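# Place the carton fully on the raised block

## Task

Set the carton down on top of the raised block so that no part of it sticks out past the block's edges. It must stay there by itself, with no help from the robot. When finished, release the carton and move the tool away from it.

## Robot and tools

ROBOT. One six-joint arm (Doosan M1013) carries a vacuum tool with four suction cups, each 36 mm wide. The reported hand position is the cup point, which is the centre of the four cup rims. The cups point along the cup point's +z axis. In cup-point axes the cups sit at x = -35 and +35 mm. The pair at y = -70 mm is channel a and the pair at y = +70 mm is channel b. The tool reaches 148 mm to each side along its y axis. Joint ranges in rad: waist, shoulder, forearm roll, wrist pitch and wrist roll are each -6.283 to 6.283, and the elbow is -2.792 to 2.792. Load limits in N m: waist 306, shoulder 306, elbow 144, and 40.5 for each of the three wrist joints.

FRAMES. Result poses are in the scene frame. Its origin lies on the table surface directly under the arm base. +z is up, and +y is to the left when facing along +x. The base may be slightly tilted, and reported positions get less accurate far from the base. Motion commands, however, are given in the cup point's own axes, not in the scene frame.

execute_actions(actions). actions is a list of actions, and each action lasts 0.5 s. An action is a table of at most 15 rows, with one row per 1/30 s control step. If a table has fewer rows, its last row repeats until all 15 steps are used. Each row has 8 numbers in [-1, 1], in this order: dx, dy, dz, rx, ry, rz, suction_a, suction_b. The first six are an offset, not a pose. They are measured in cup-point axes from where the cup point was at the start of that action, or from the last reported pose for the first action of a call. Every row in an action uses that same starting point, not the previous row. For scale, 1.0 means 0.6 m or 180 degrees, and rx, ry, rz together form one rotation vector. suction_a and suction_b set vacuum for each channel as a fraction of full vacuum, which is about 75 kPa below ambient. A value of 0.01 or less turns the channel off, and each setting stays until changed. A row may have 6 more numbers from 0 to 1, giving 14 in all. These scale the stiffness of each joint, base to wrist, and stay in force until replaced. An empty actions list just returns the current state and images.

MOTION LIMITS. On every step the commanded pose is clipped so it is no more than 70 mm and 16 degrees from the measured pose. Position takes priority over orientation when both cannot be met. After an action the arm stops at the last clipped pose, so a long reach has to be spread over several actions. The elbow never fully straightens.

move(target, speed, blocking). target is one row in the same layout: an offset from the pose in the latest result that shows one, followed by the suction values, which are applied at the start. The cup point follows a straight line for 0.5 to 10 s and takes the shorter way round when turning. speed is in m/s, from 0.002 to 0.5, with a default of 0.25, and turning is capped at twice that value in rad/s. The move does not avoid obstacles, and the arm can lag or overshoot the speed. If blocking=false, the call returns after 0.5 s while the arm keeps moving. New actions or moves are refused until a result shows the move has ended, so call wait or stop first. The extra result line "move:" reports how it ended: done (at rest near target), off_target, moving, held (a check blocked the final step) or fault. It also lists the limits that applied: paced means the pose was clipped, and held means some steps were blocked, after which motion may jump faster than the speed you set. The remaining distance to target is shown.

wait(seconds): 0 to 10 s, holding the last command. It returns early if a running move finishes. stop(): brakes a running move, which needs some distance to do so, and leaves the suction unchanged. zoom_image(camera, region): camera is one of cam_head_left, cam_head_right, cam_high, cam_low or cam_wrist, all 504x504. region is [x0, y0, x1, y1] in pixels from the top-left corner, at most 504 by 504. read_manual(section): returns only the licence texts. finished_scene(scene): ends the current scene, given by its number, and cannot be undone.

RESULTS. The state line gives the cup point position in m, its orientation quaternion (wxyz) and its velocities. "Hand target" shows the pose the controller is currently driving toward. "pose unreachable" means the clearance check changed or blocked the command, and that check treats any mount under the base as part of the arm. Step readings list positions during an action, and HELD marks steps that were partly held back. suction_measured_a and suction_measured_b give the vacuum each channel reached. part_present turns to 1 at 0.54 and back to 0 below 0.49. MOTOR HOT warns that a motor is near its heat limit, and an OVER-TEMPERATURE FAULT brakes the arm until it cools.

GRIPPING. Turn a channel on and press both of its cups flat onto a smooth surface so each rim seals all the way round. Edges, seams or holes under a rim let air leak in. The two channels share one pump, so an open cup on one channel takes the vacuum away from the other. On a sealed surface the reading settles up to 0.17 below the command, or 0.27 with both channels on. A reading near 0 means no seal. Under vacuum the cups shorten, so a held object sits up to about 12 mm closer to the tool. To release, lower the carton until it rests on the block, switch both channels off, then lift at least 15 mm. A cup sealed to the table will hold the tool down, so switch that channel off to free it.

AVOID. The arm is stiff. Pushing even slightly past a firm contact, or moving fast into it, can cause a fault. A fault comes from joint torque reaching its load limit or from 144 N of outside force, and it halts the arm for 10 s and cancels the rest of the call. Approach contacts slowly. Do not drop, slam or shove the carton, and do not let anything fall off the table. Loose objects may get brief outside nudges, so check that the carton has settled before you finish.

Each tool is called after "Emit:" as name([rows], argument=value, ...), one row to a line, values as JSON.

## Session

Emit:
execute_actions(actions=[])

Scene clock: 0.00 s.
end_effector_position=(+0.6500, -0.0068, +0.5227) suction_measured_a=0.01 part_present_a=0 suction_measured_b=0.01 part_present_b=0 end_effector_quat_wxyz=(+0.005, +0.714, +0.700, -0.005) end_effector_velocity=(-0.000, +0.000, -0.000) end_effector_angular_velocity=(+0.002, +0.001, -0.001)
Joint positions: [-0.054  0.153  1.528  0.     1.463  1.517]
Joint velocities: [0.    0.    0.    0.002 0.001 0.001]
Hand target: +0.650, -0.007, +0.523; +0.005, +0.714, +0.700, -0.005
Joint stiffness scale: [1. 1. 1. 1. 1. 1.]

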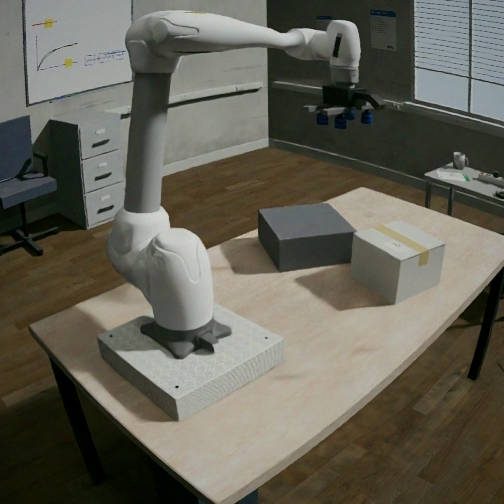

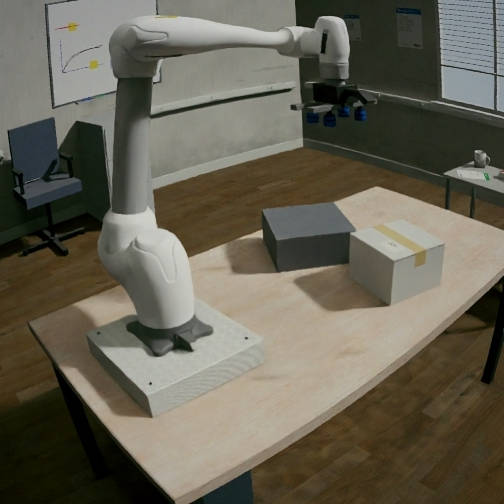

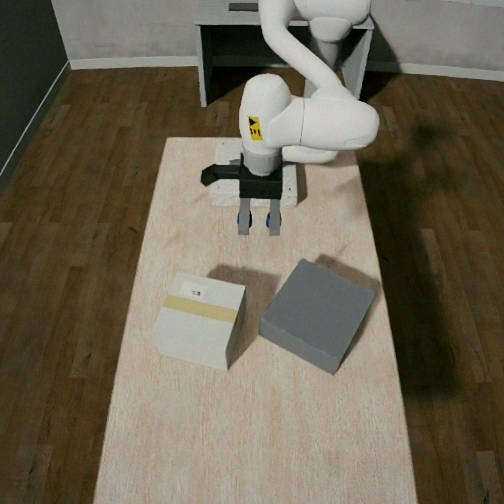

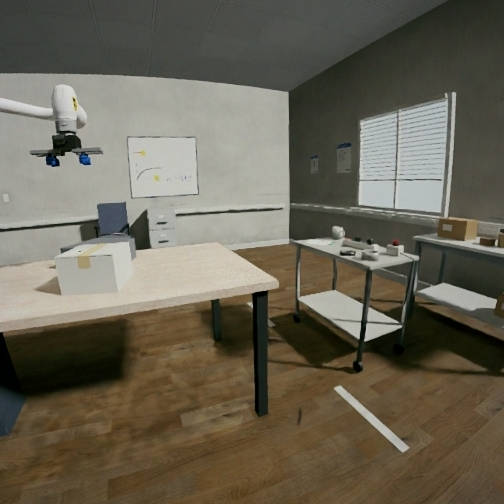

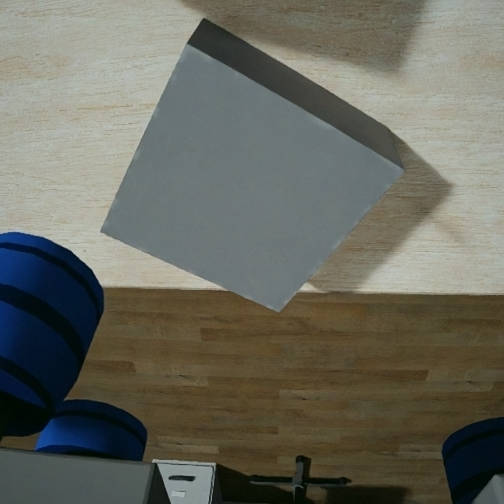

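Emit:
move(target=[-0.6, 0.1, 0, 0, 0, 0, 0, 0], speed=0.3)

Scene clock: 18.10 s.
end_effector_position=(+0.7032, -0.3661, +0.5286) suction_measured_a=0.01 part_present_a=0 suction_measured_b=0.01 part_present_b=0 end_effector_quat_wxyz=(+0.008, +0.714, +0.700, -0.004) end_effector_velocity=(+0.001, +0.000, +0.002) end_effector_angular_velocity=(-0.001, -0.001, +0.003)
Joint positions: [-0.511  0.389  1.219  0.     1.528  1.061]
Joint velocities: [ 0.001  0.001 -0.005 -0.     0.002 -0.002]
Hand target: +0.703, -0.368, +0.528; +0.004, +0.714, +0.700, -0.005
Off the commanded pose: 0.002 m, 0 deg.
Joint stiffness scale: [1. 1. 1. 1. 1. 1.]
move: done

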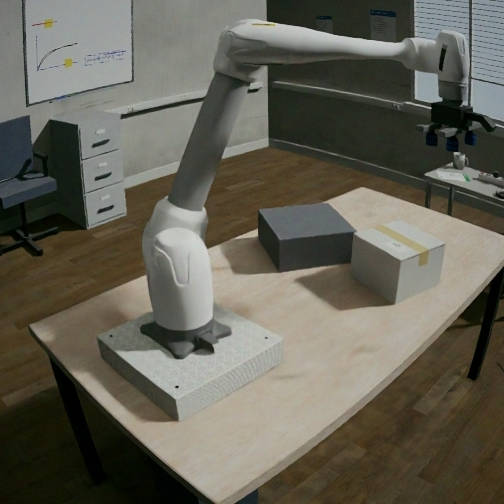

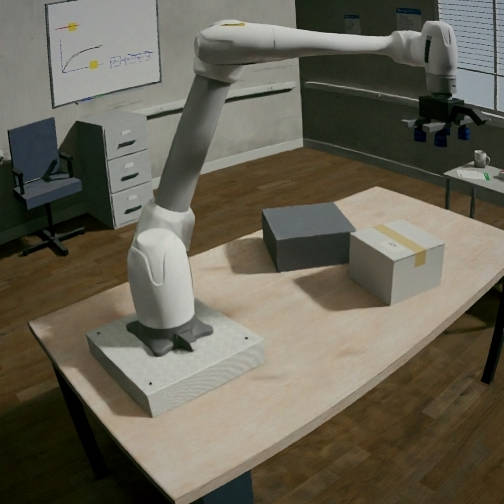

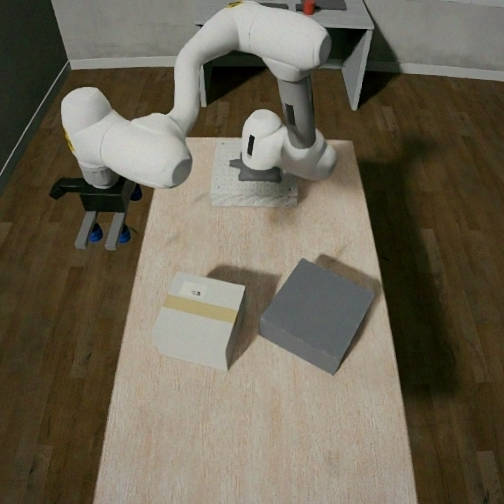

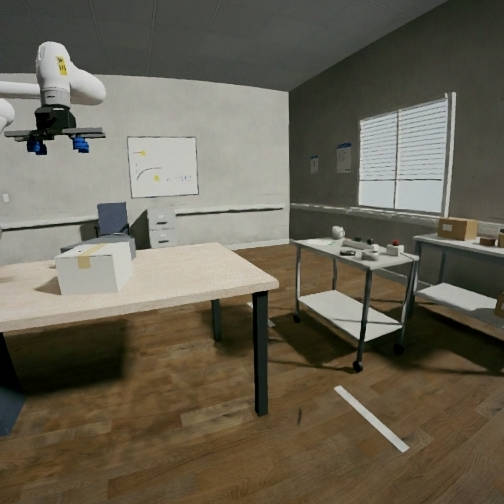

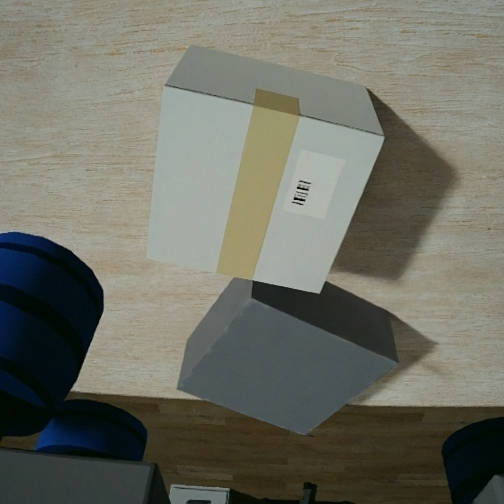

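Emit:
move(target=[0.265, 0.005, 0.45, 0, 0, 0.075, 0, 0], speed=0.3)

Scene clock: 36.67 s.
end_effector_position=(+0.7104, -0.2132, +0.2602) suction_measured_a=0.01 part_present_a=0 suction_measured_b=0.01 part_present_b=0 end_effector_quat_wxyz=(+0.008, +0.791, +0.611, -0.003) end_effector_velocity=(+0.001, -0.001, +0.000) end_effector_angular_velocity=(-0.004, -0.006, -0.004)
Joint positions: [-0.322  0.425  1.667  0.     1.044  1.485]
Joint velocities: [ 0.    -0.     0.    -0.002 -0.006  0.005]
Hand target: +0.711, -0.212, +0.256; +0.008, +0.791, +0.611, -0.003
Off the commanded pose: 0.004 m, 0 deg.
Joint stiffness scale: [1. 1. 1. 1. 1. 1.]
move: off_target

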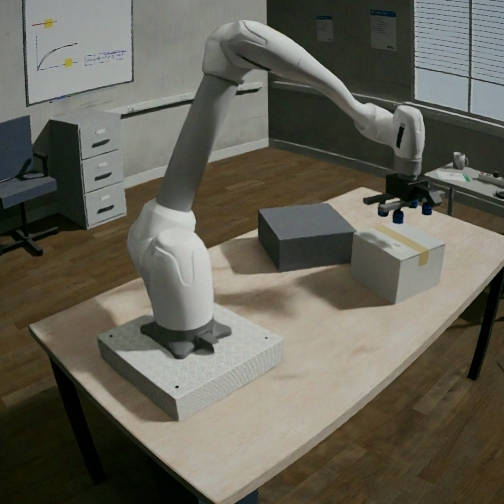

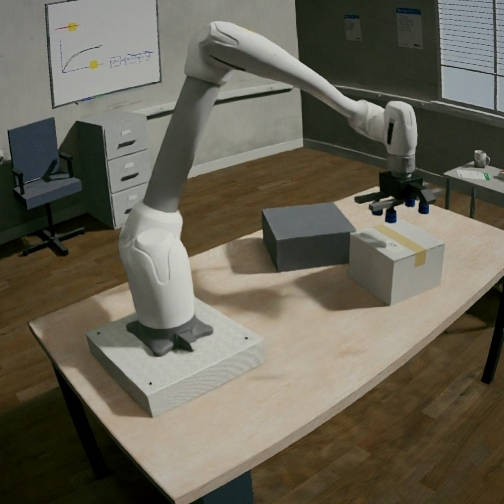

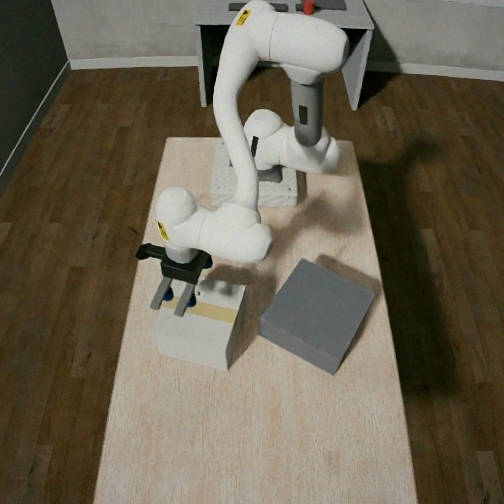

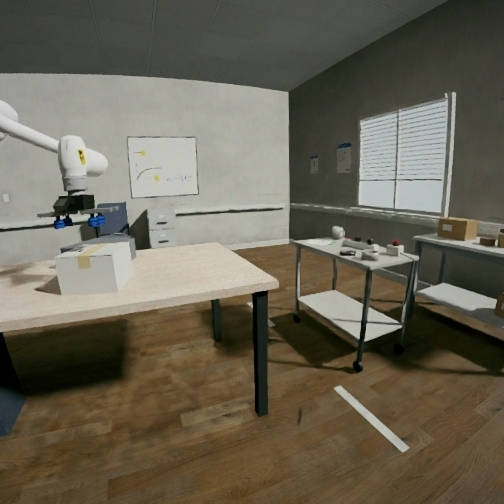

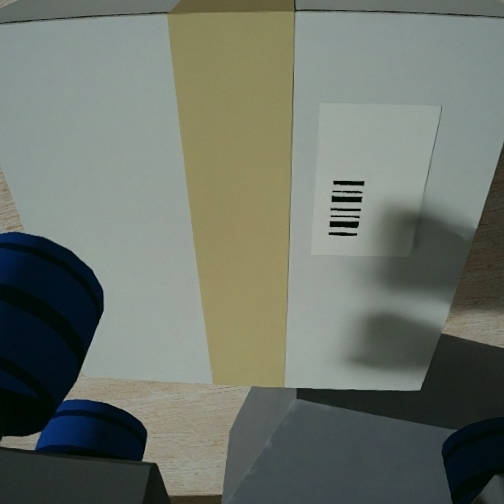

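Emit:
move(target=[0.045, 0.022, 0.11, 0, 0, 0, 0, 0], speed=0.15)

Scene clock: 46.97 s.
end_effector_position=(+0.7297, -0.1932, +0.1979) suction_measured_a=0.01 part_present_a=0 suction_measured_b=0.01 part_present_b=0 end_effector_quat_wxyz=(+0.008, +0.791, +0.612, -0.003) end_effector_velocity=(+0.001, +0.000, -0.001) end_effector_angular_velocity=(-0.001, -0.003, -0.000)
Joint positions: [-0.287  0.497  1.685  0.     0.955  1.519]
Joint velocities: [ 0.001  0.001 -0.001 -0.    -0.004  0.001]
Hand target: +0.730, -0.191, +0.194; +0.008, +0.791, +0.611, -0.003
Off the commanded pose: 0.004 m, 0 deg.
Joint stiffness scale: [1. 1. 1. 1. 1. 1.]
move: off_target

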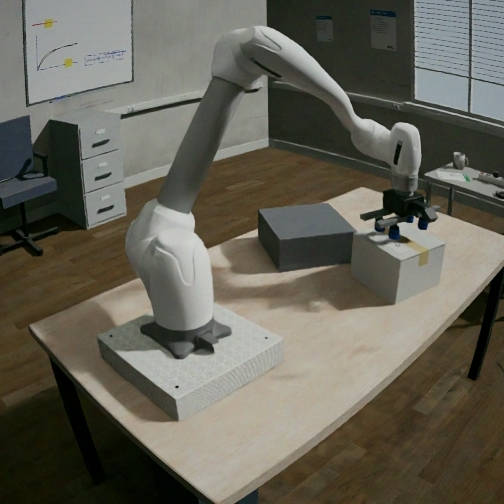

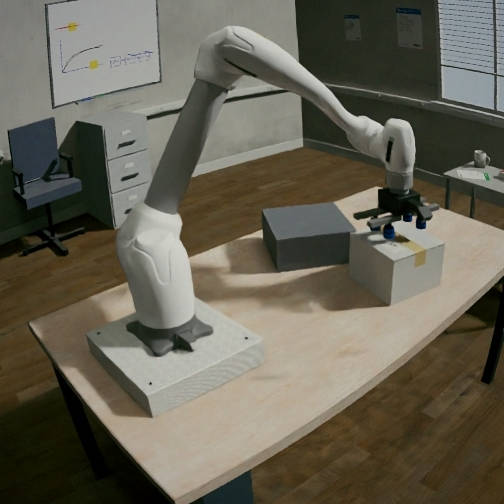

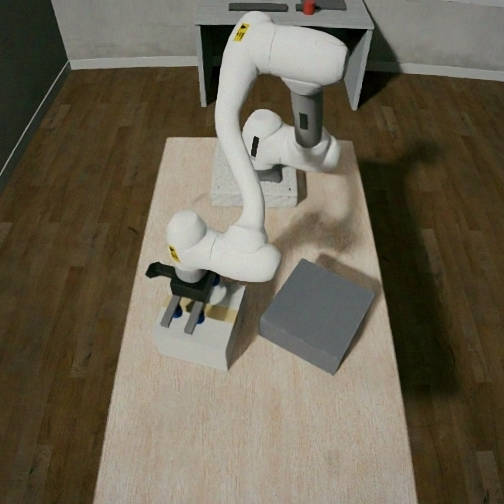

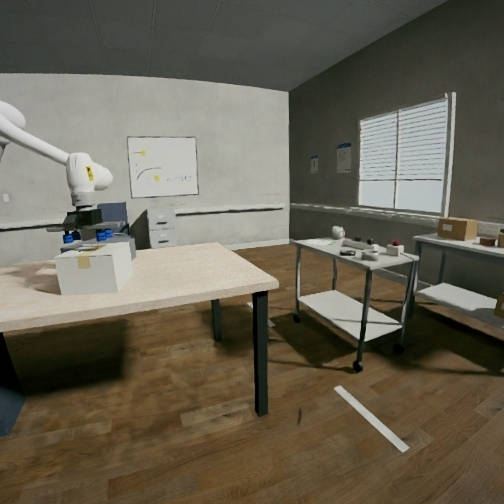

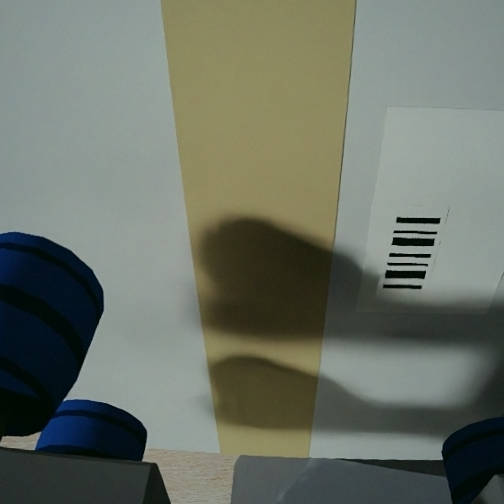

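Emit:
move(target=[0.005, 0.014, 0.07, 0, 0, 0, 1, 1], speed=0.04)

Scene clock: 54.23 s.
end_effector_position=(+0.7386, -0.1951, +0.1601) suction_measured_a=0.01 part_present_a=0 suction_measured_b=0.01 part_present_b=0 end_effector_quat_wxyz=(+0.008, +0.791, +0.612, -0.003) end_effector_velocity=(+0.000, -0.000, -0.000) end_effector_angular_velocity=(+0.001, -0.001, -0.002)
Joint positions: [-0.285  0.545  1.688  0.     0.904  1.52 ]
Joint velocities: [-0.     0.001 -0.001  0.002 -0.001  0.001]
Hand target: +0.739, -0.193, +0.156; +0.008, +0.791, +0.612, -0.003
Off the commanded pose: 0.005 m, 0 deg.
Joint stiffness scale: [1. 1. 1. 1. 1. 1.]
move: off_target

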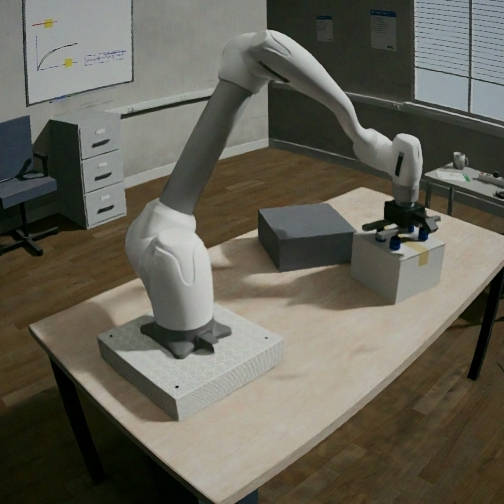

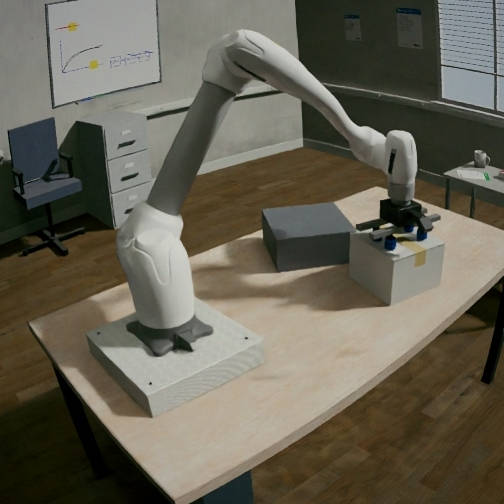

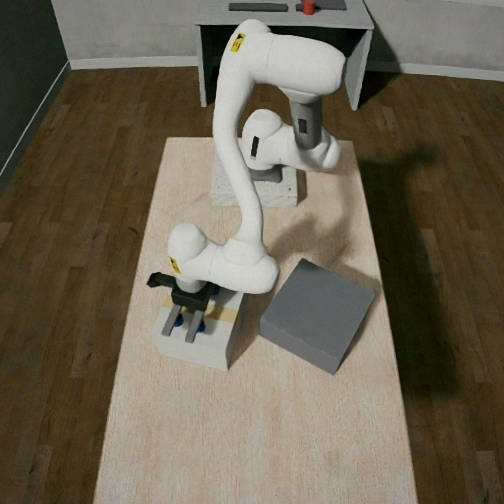

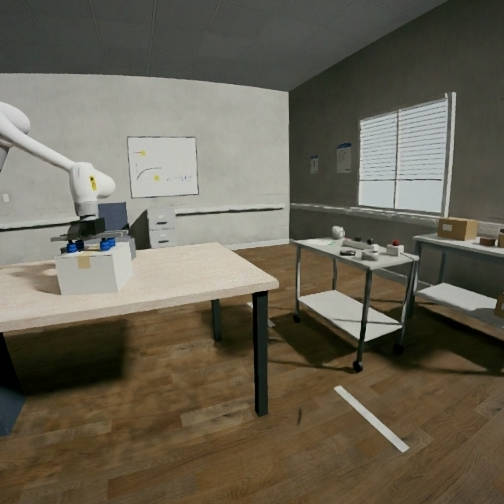

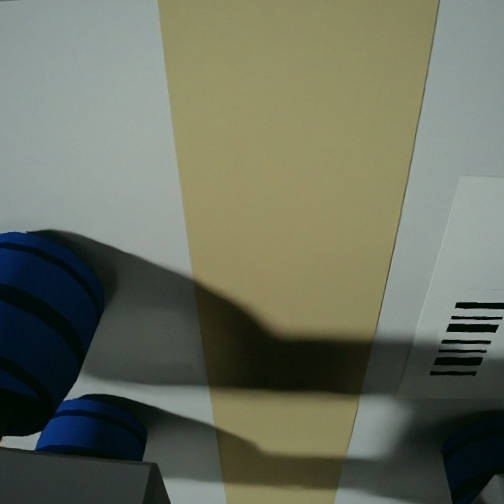

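Emit:
move(target=[0.04, 0, 0.005, 0, 0, 0, 1, 1], speed=0.05)

Emit:
move(target=[0.0, 0, 0.03, 0, 0, 0, 1, 1], speed=0.03)

Scene clock: 58.33 s.
end_effector_position=(+0.7439, -0.1737, +0.1597) suction_measured_a=0.01 part_present_a=0 suction_measured_b=0.01 part_present_b=0 end_effector_quat_wxyz=(+0.008, +0.791, +0.612, -0.003) end_effector_velocity=(+0.000, +0.002, -0.000) end_effector_angular_velocity=(+0.001, +0.001, -0.001)
Joint positions: [-0.256  0.545  1.688  0.     0.904  1.548]
Joint velocities: [0.002 0.    0.    0.001 0.    0.003]
Hand target: +0.745, -0.172, +0.157; +0.008, +0.791, +0.612, -0.003
Off the commanded pose: 0.004 m, 0 deg.
Joint stiffness scale: [1. 1. 1. 1. 1. 1.]
move: off_target

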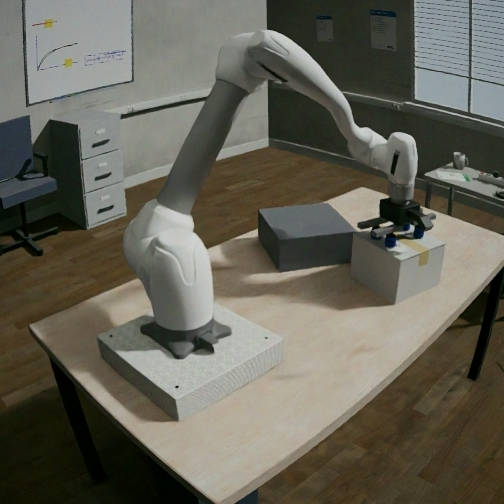

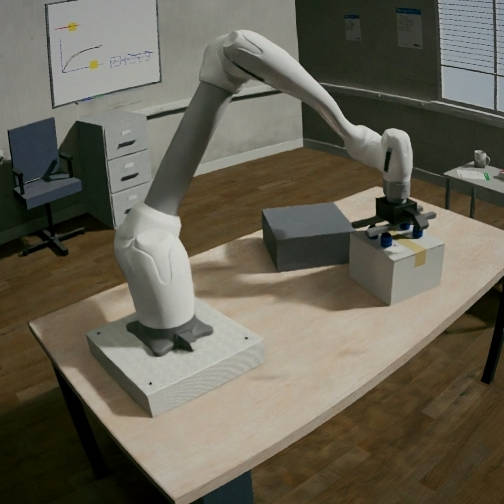

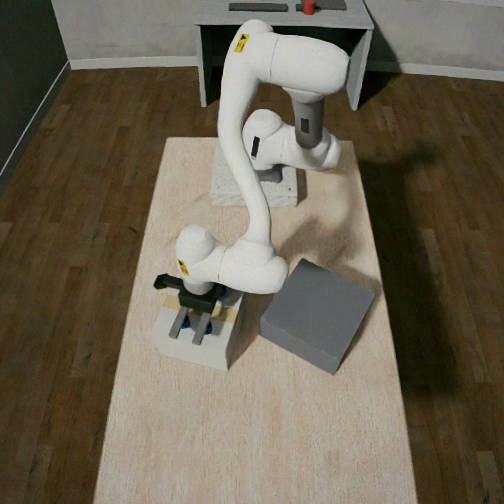

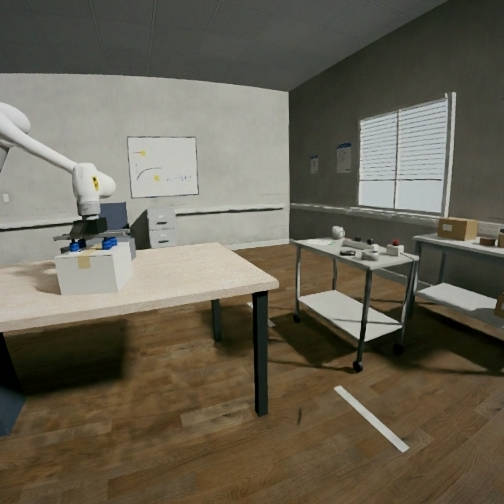

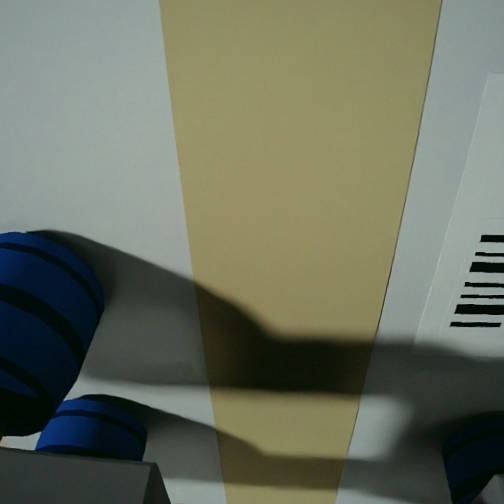

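Scene clock: 59.23 s.
end_effector_position=(+0.7434, -0.1738, +0.1444) suction_measured_a=0.58 part_present_a=1 suction_measured_b=0.58 part_present_b=1 end_effector_quat_wxyz=(+0.006, +0.791, +0.612, -0.004) end_effector_velocity=(-0.000, -0.001, -0.000) end_effector_angular_velocity=(-0.002, +0.000, +0.000)
Joint positions: [-0.256  0.561  1.695  0.     0.883  1.548]
Joint velocities: [-0.     0.    -0.    -0.002 -0.     0.   ]
Hand target: +0.744, -0.174, +0.142; +0.008, +0.791, +0.612, -0.003
Off the commanded pose: 0.003 m, 0 deg.
Joint stiffness scale: [1. 1. 1. 1. 1. 1.]
move: done

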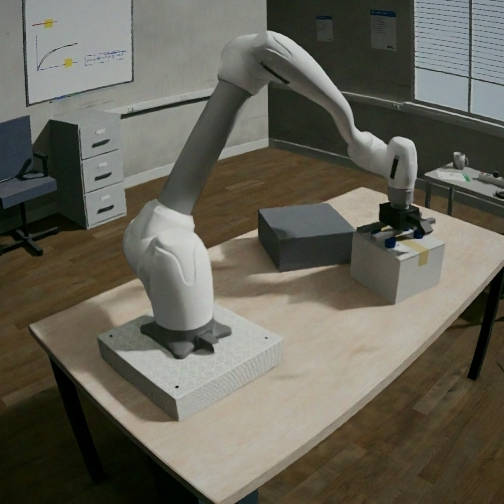

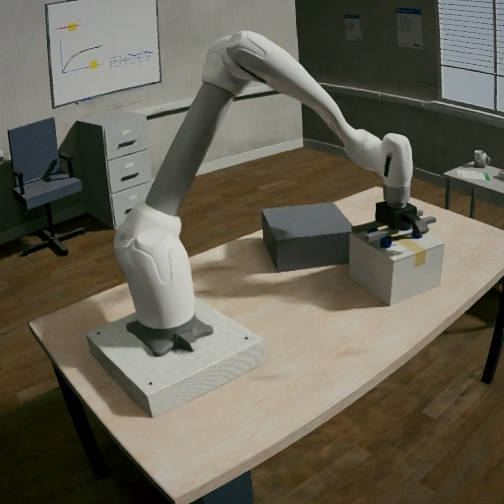

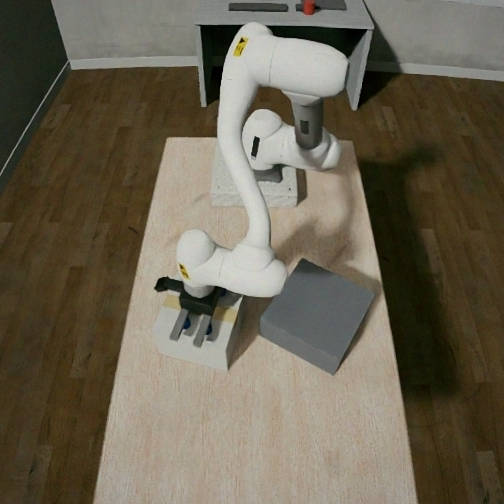

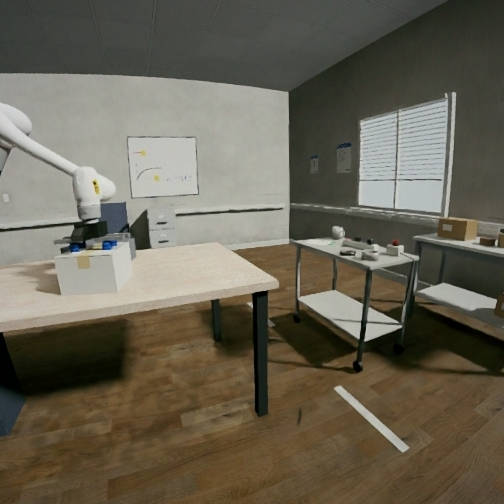

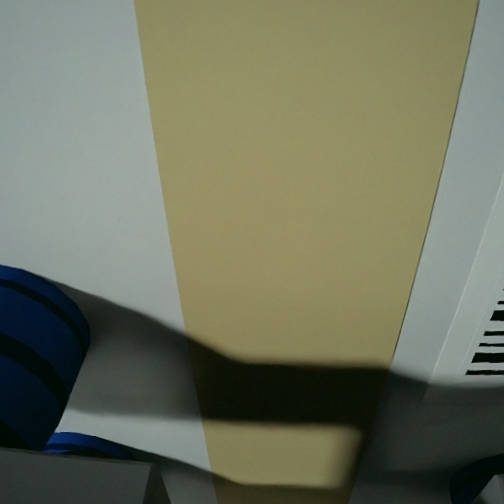

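Emit:
move(target=[0, 0, -0.29, 0, 0, 0, 1, 1], speed=0.15)

Emit:
move(target=[0.63, -0.22, 0, 0, 0, 0.092, 1, 1], speed=0.2)

Scene clock: 66.13 s.
end_effector_position=(+0.7438, -0.1709, +0.3142) suction_measured_a=0.79 part_present_a=1 suction_measured_b=0.79 part_present_b=1 end_effector_quat_wxyz=(+0.006, +0.791, +0.612, -0.002) end_effector_velocity=(-0.002, +0.001, -0.000) end_effector_angular_velocity=(+0.003, +0.008, -0.000)
Joint positions: [-0.256  0.418  1.57   0.003  1.152  1.548]
Joint velocities: [ 0.    -0.     0.001  0.001  0.007  0.   ]
Hand target: +0.743, -0.171, +0.318; +0.006, +0.791, +0.612, -0.004
Off the commanded pose: 0.004 m, 0 deg.
Joint stiffness scale: [1. 1. 1. 1. 1. 1.]
move: off_target

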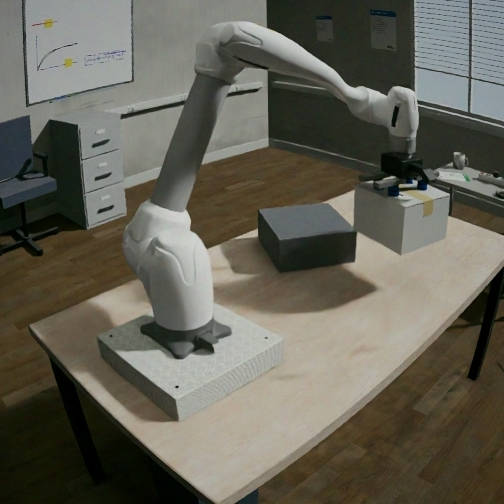

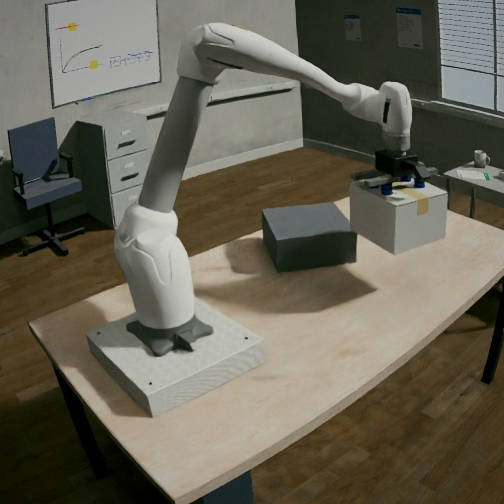

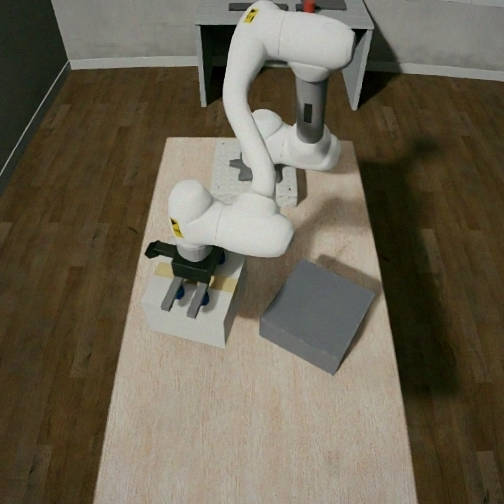

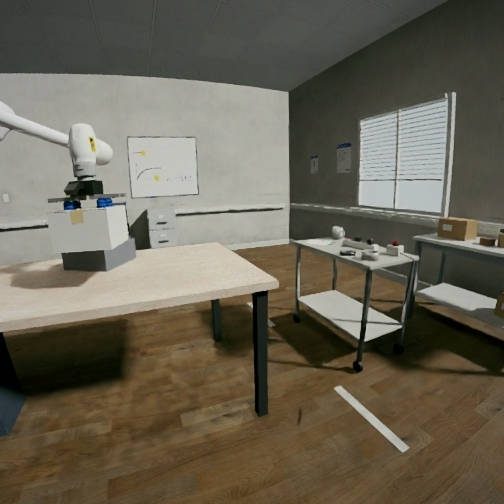

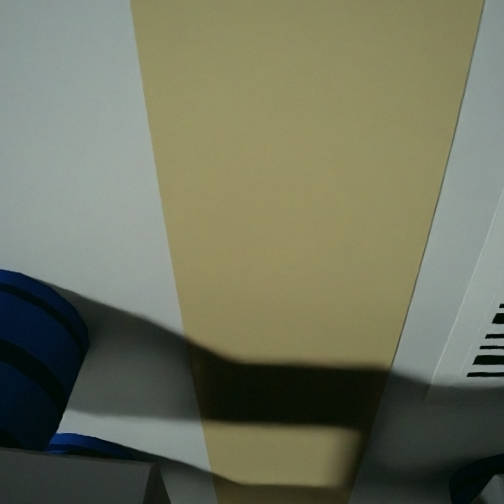

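Scene clock: 68.63 s.
end_effector_position=(+0.7118, +0.2269, +0.3101) suction_measured_a=0.79 part_present_a=1 suction_measured_b=0.79 part_present_b=1 end_effector_quat_wxyz=(+0.006, +0.871, +0.492, +0.002) end_effector_velocity=(+0.000, +0.001, -0.000) end_effector_angular_velocity=(-0.000, +0.001, -0.005)
Joint positions: [0.277 0.387 1.611 0.003 1.133 2.37 ]
Joint velocities: [ 0.001  0.001 -0.002  0.     0.002  0.006]
Hand target: +0.712, +0.228, +0.309; +0.007, +0.871, +0.491, -0.002
Off the commanded pose: 0.002 m, 0 deg.
Joint stiffness scale: [1. 1. 1. 1. 1. 1.]
move: done

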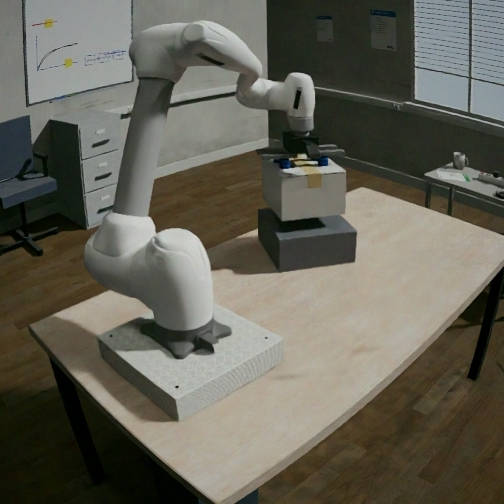

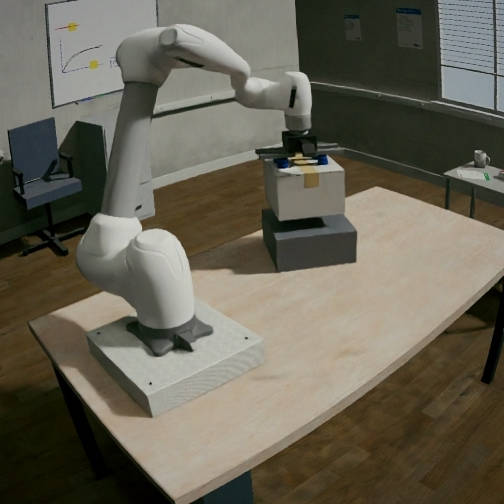

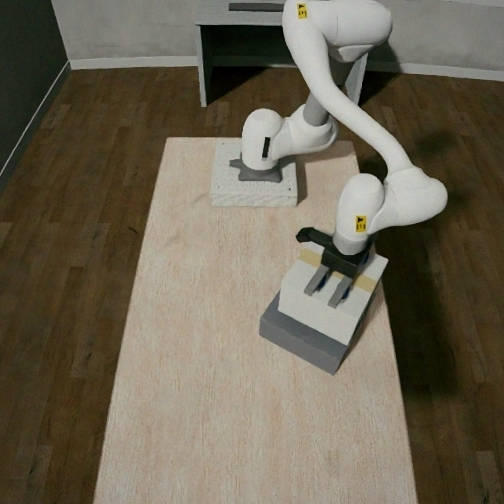

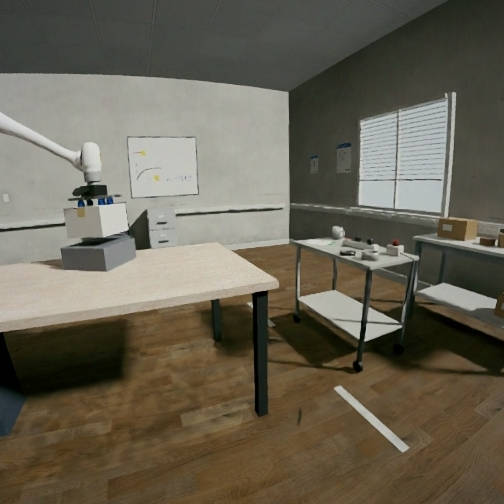

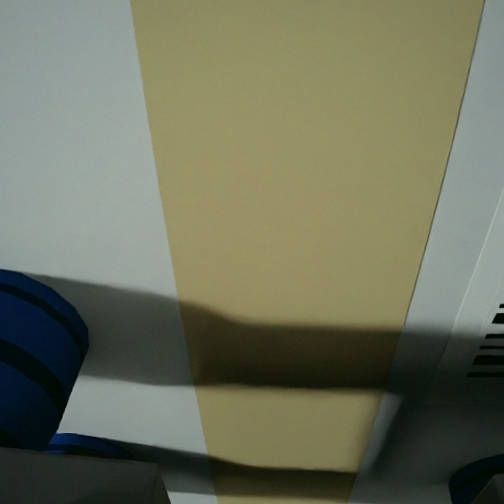

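Emit:
move(target=[0, 0, 0.075, 0, 0, 0, 1, 1], speed=0.06)

Emit:
zoom_image(camera="cam_high", region=[230, 220, 410, 400])

Emit:
zoom_image(camera="cam_head_left", region=[220, 130, 400, 310])

Emit:
zoom_image(camera="cam_low", region=[30, 170, 170, 310])

Scene clock: 73.40 s.
end_effector_position=(+0.7119, +0.2263, +0.2693) suction_measured_a=0.79 part_present_a=1 suction_measured_b=0.79 part_present_b=1 end_effector_quat_wxyz=(+0.006, +0.871, +0.491, +0.002) end_effector_velocity=(+0.002, +0.000, -0.000) end_effector_angular_velocity=(+0.000, -0.006, +0.001)
Joint positions: [0.277 0.417 1.649 0.003 1.066 2.371]
Joint velocities: [ 0.     0.001 -0.001 -0.002 -0.006 -0.   ]
Hand target: +0.712, +0.226, +0.265; +0.006, +0.871, +0.492, +0.002
Off the commanded pose: 0.004 m, 0 deg.
Joint stiffness scale: [1. 1. 1. 1. 1. 1.]
move: off_target

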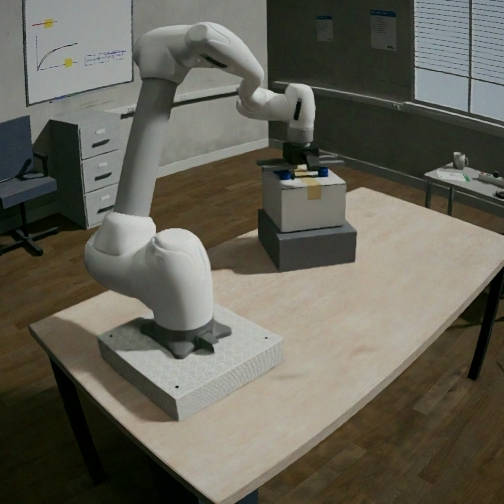

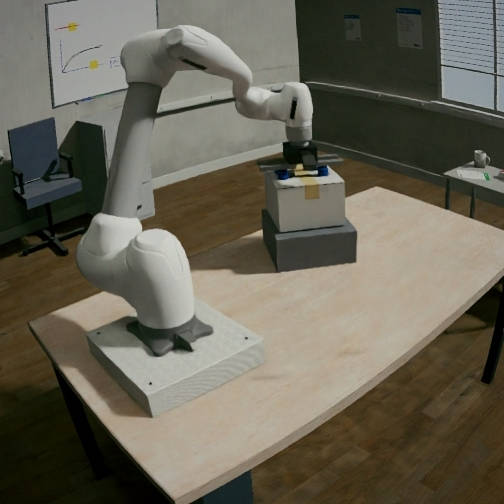

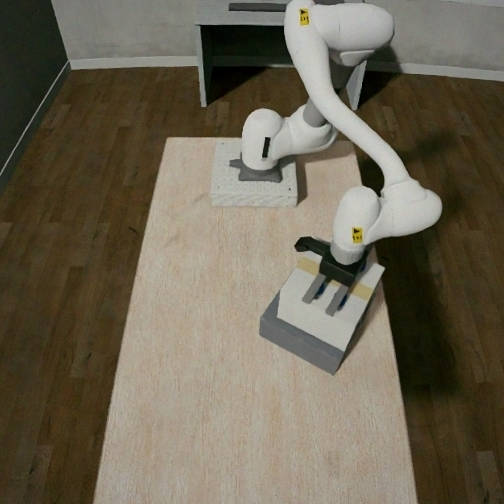

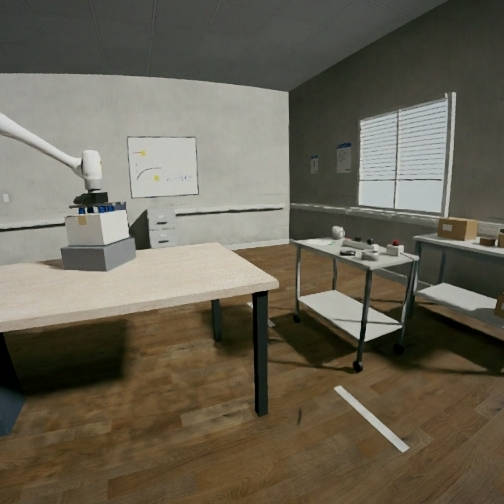

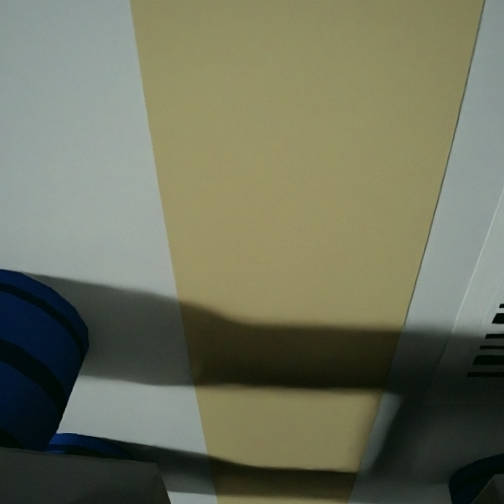

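Region (230, 220, 410, 400) of cam_high's 504x504 image, scaled by 2.800, with more detail than that image has.

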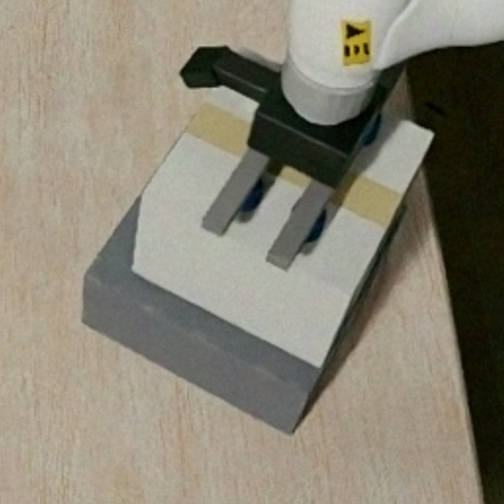

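Region (220, 130, 400, 310) of cam_head_left's 504x504 image, scaled by 2.800, with more detail than that image has.

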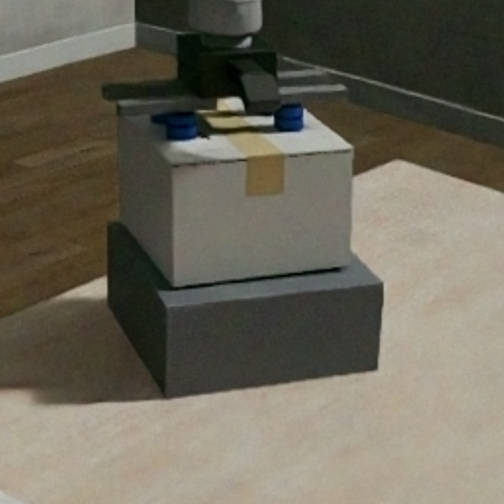

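Region (30, 170, 170, 310) of cam_low's 504x504 image, scaled by 3.600, with more detail than that image has.

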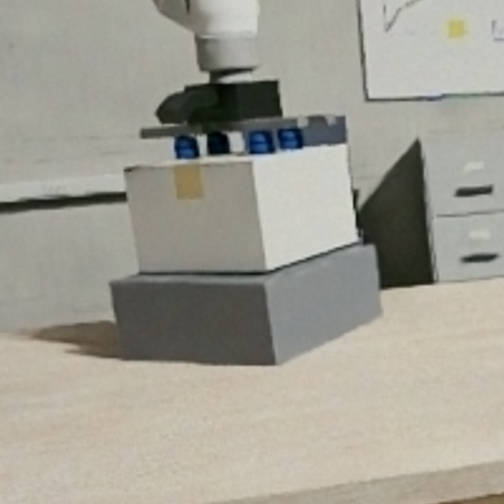

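Emit:
move(target=[-0.042, 0.003, 0.02, 0, 0, 0, 1, 1], speed=0.05)

Emit:
zoom_image(camera="cam_high", region=[230, 220, 410, 400])

Emit:
zoom_image(camera="cam_head_left", region=[220, 130, 400, 310])

Emit:
zoom_image(camera="cam_low", region=[30, 170, 170, 310])

Scene clock: 82.80 s.
end_effector_position=(+0.7034, +0.2087, +0.2645) suction_measured_a=0.79 part_present_a=1 suction_measured_b=0.79 part_present_b=1 end_effector_quat_wxyz=(+0.005, +0.872, +0.489, +0.004) end_effector_velocity=(-0.001, -0.001, -0.000) end_effector_angular_velocity=(-0.000, +0.000, +0.001)
Joint positions: [0.255 0.401 1.684 0.008 1.044 2.35 ]
Joint velocities: [-0.001 -0.001  0.002 -0.    -0.001 -0.001]
Hand target: +0.701, +0.204, +0.257; +0.006, +0.871, +0.491, +0.002
Off the commanded pose: 0.009 m, 0 deg.
Joint stiffness scale: [1. 1. 1. 1. 1. 1.]
move: off_target

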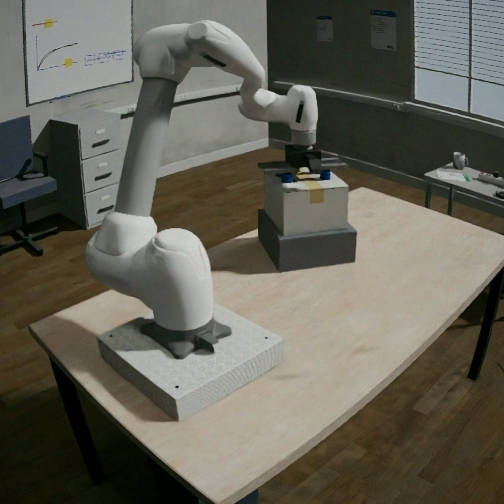

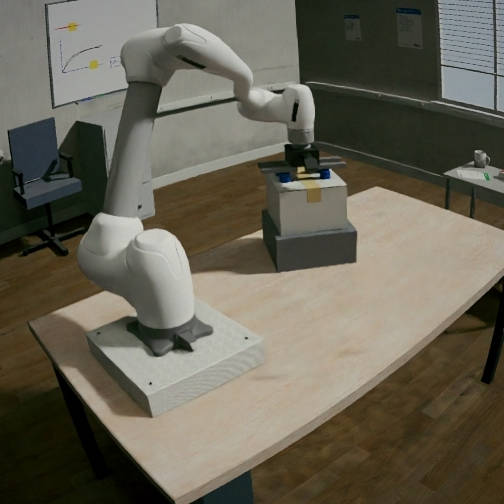

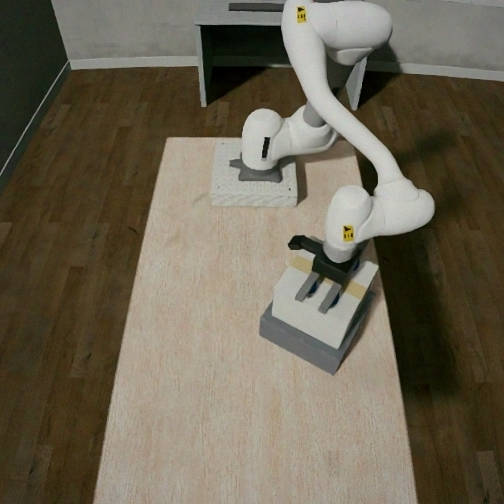

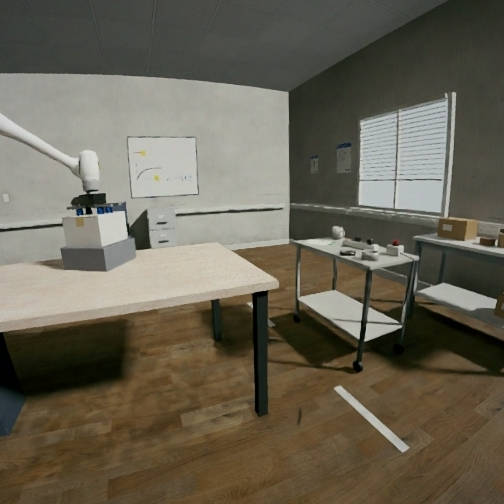

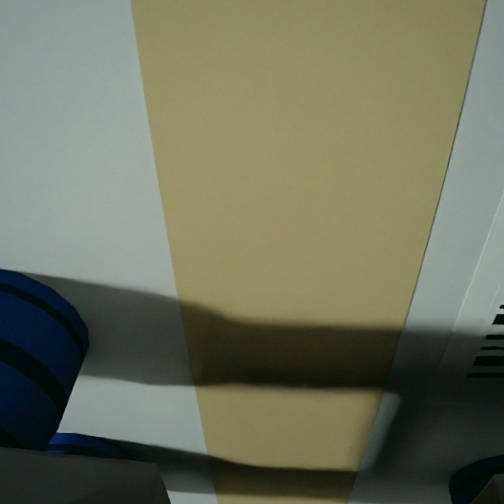

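Region (230, 220, 410, 400) of cam_high's 504x504 image, scaled by 2.800, with more detail than that image has.

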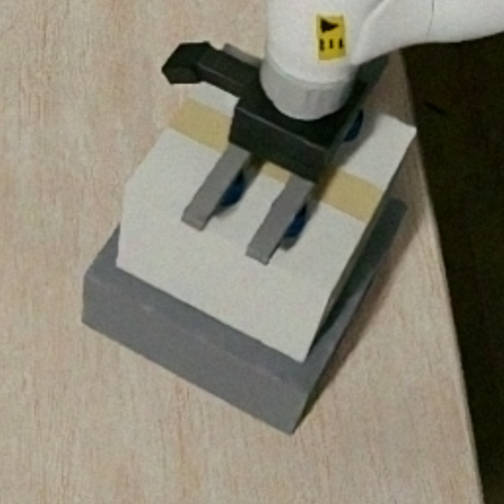

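Region (220, 130, 400, 310) of cam_head_left's 504x504 image, scaled by 2.800, with more detail than that image has.

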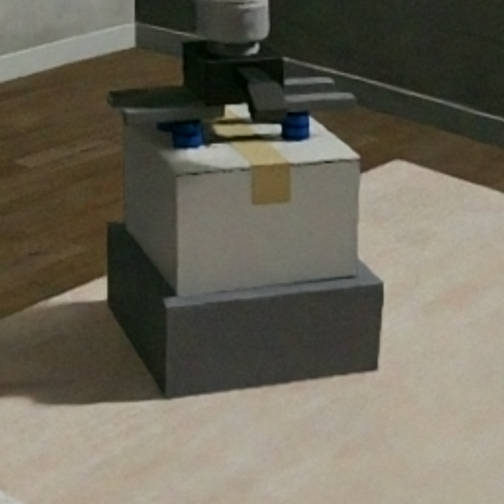

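Region (30, 170, 170, 310) of cam_low's 504x504 image, scaled by 3.600, with more detail than that image has.

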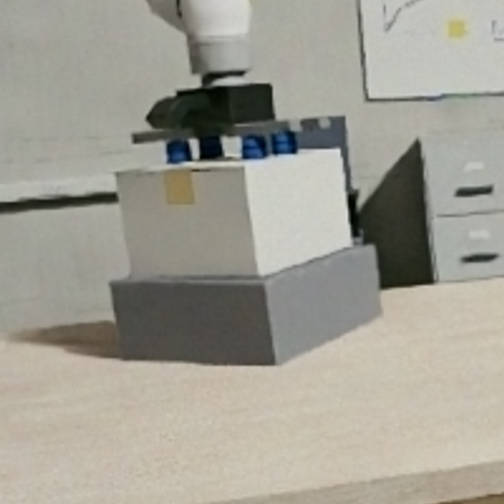

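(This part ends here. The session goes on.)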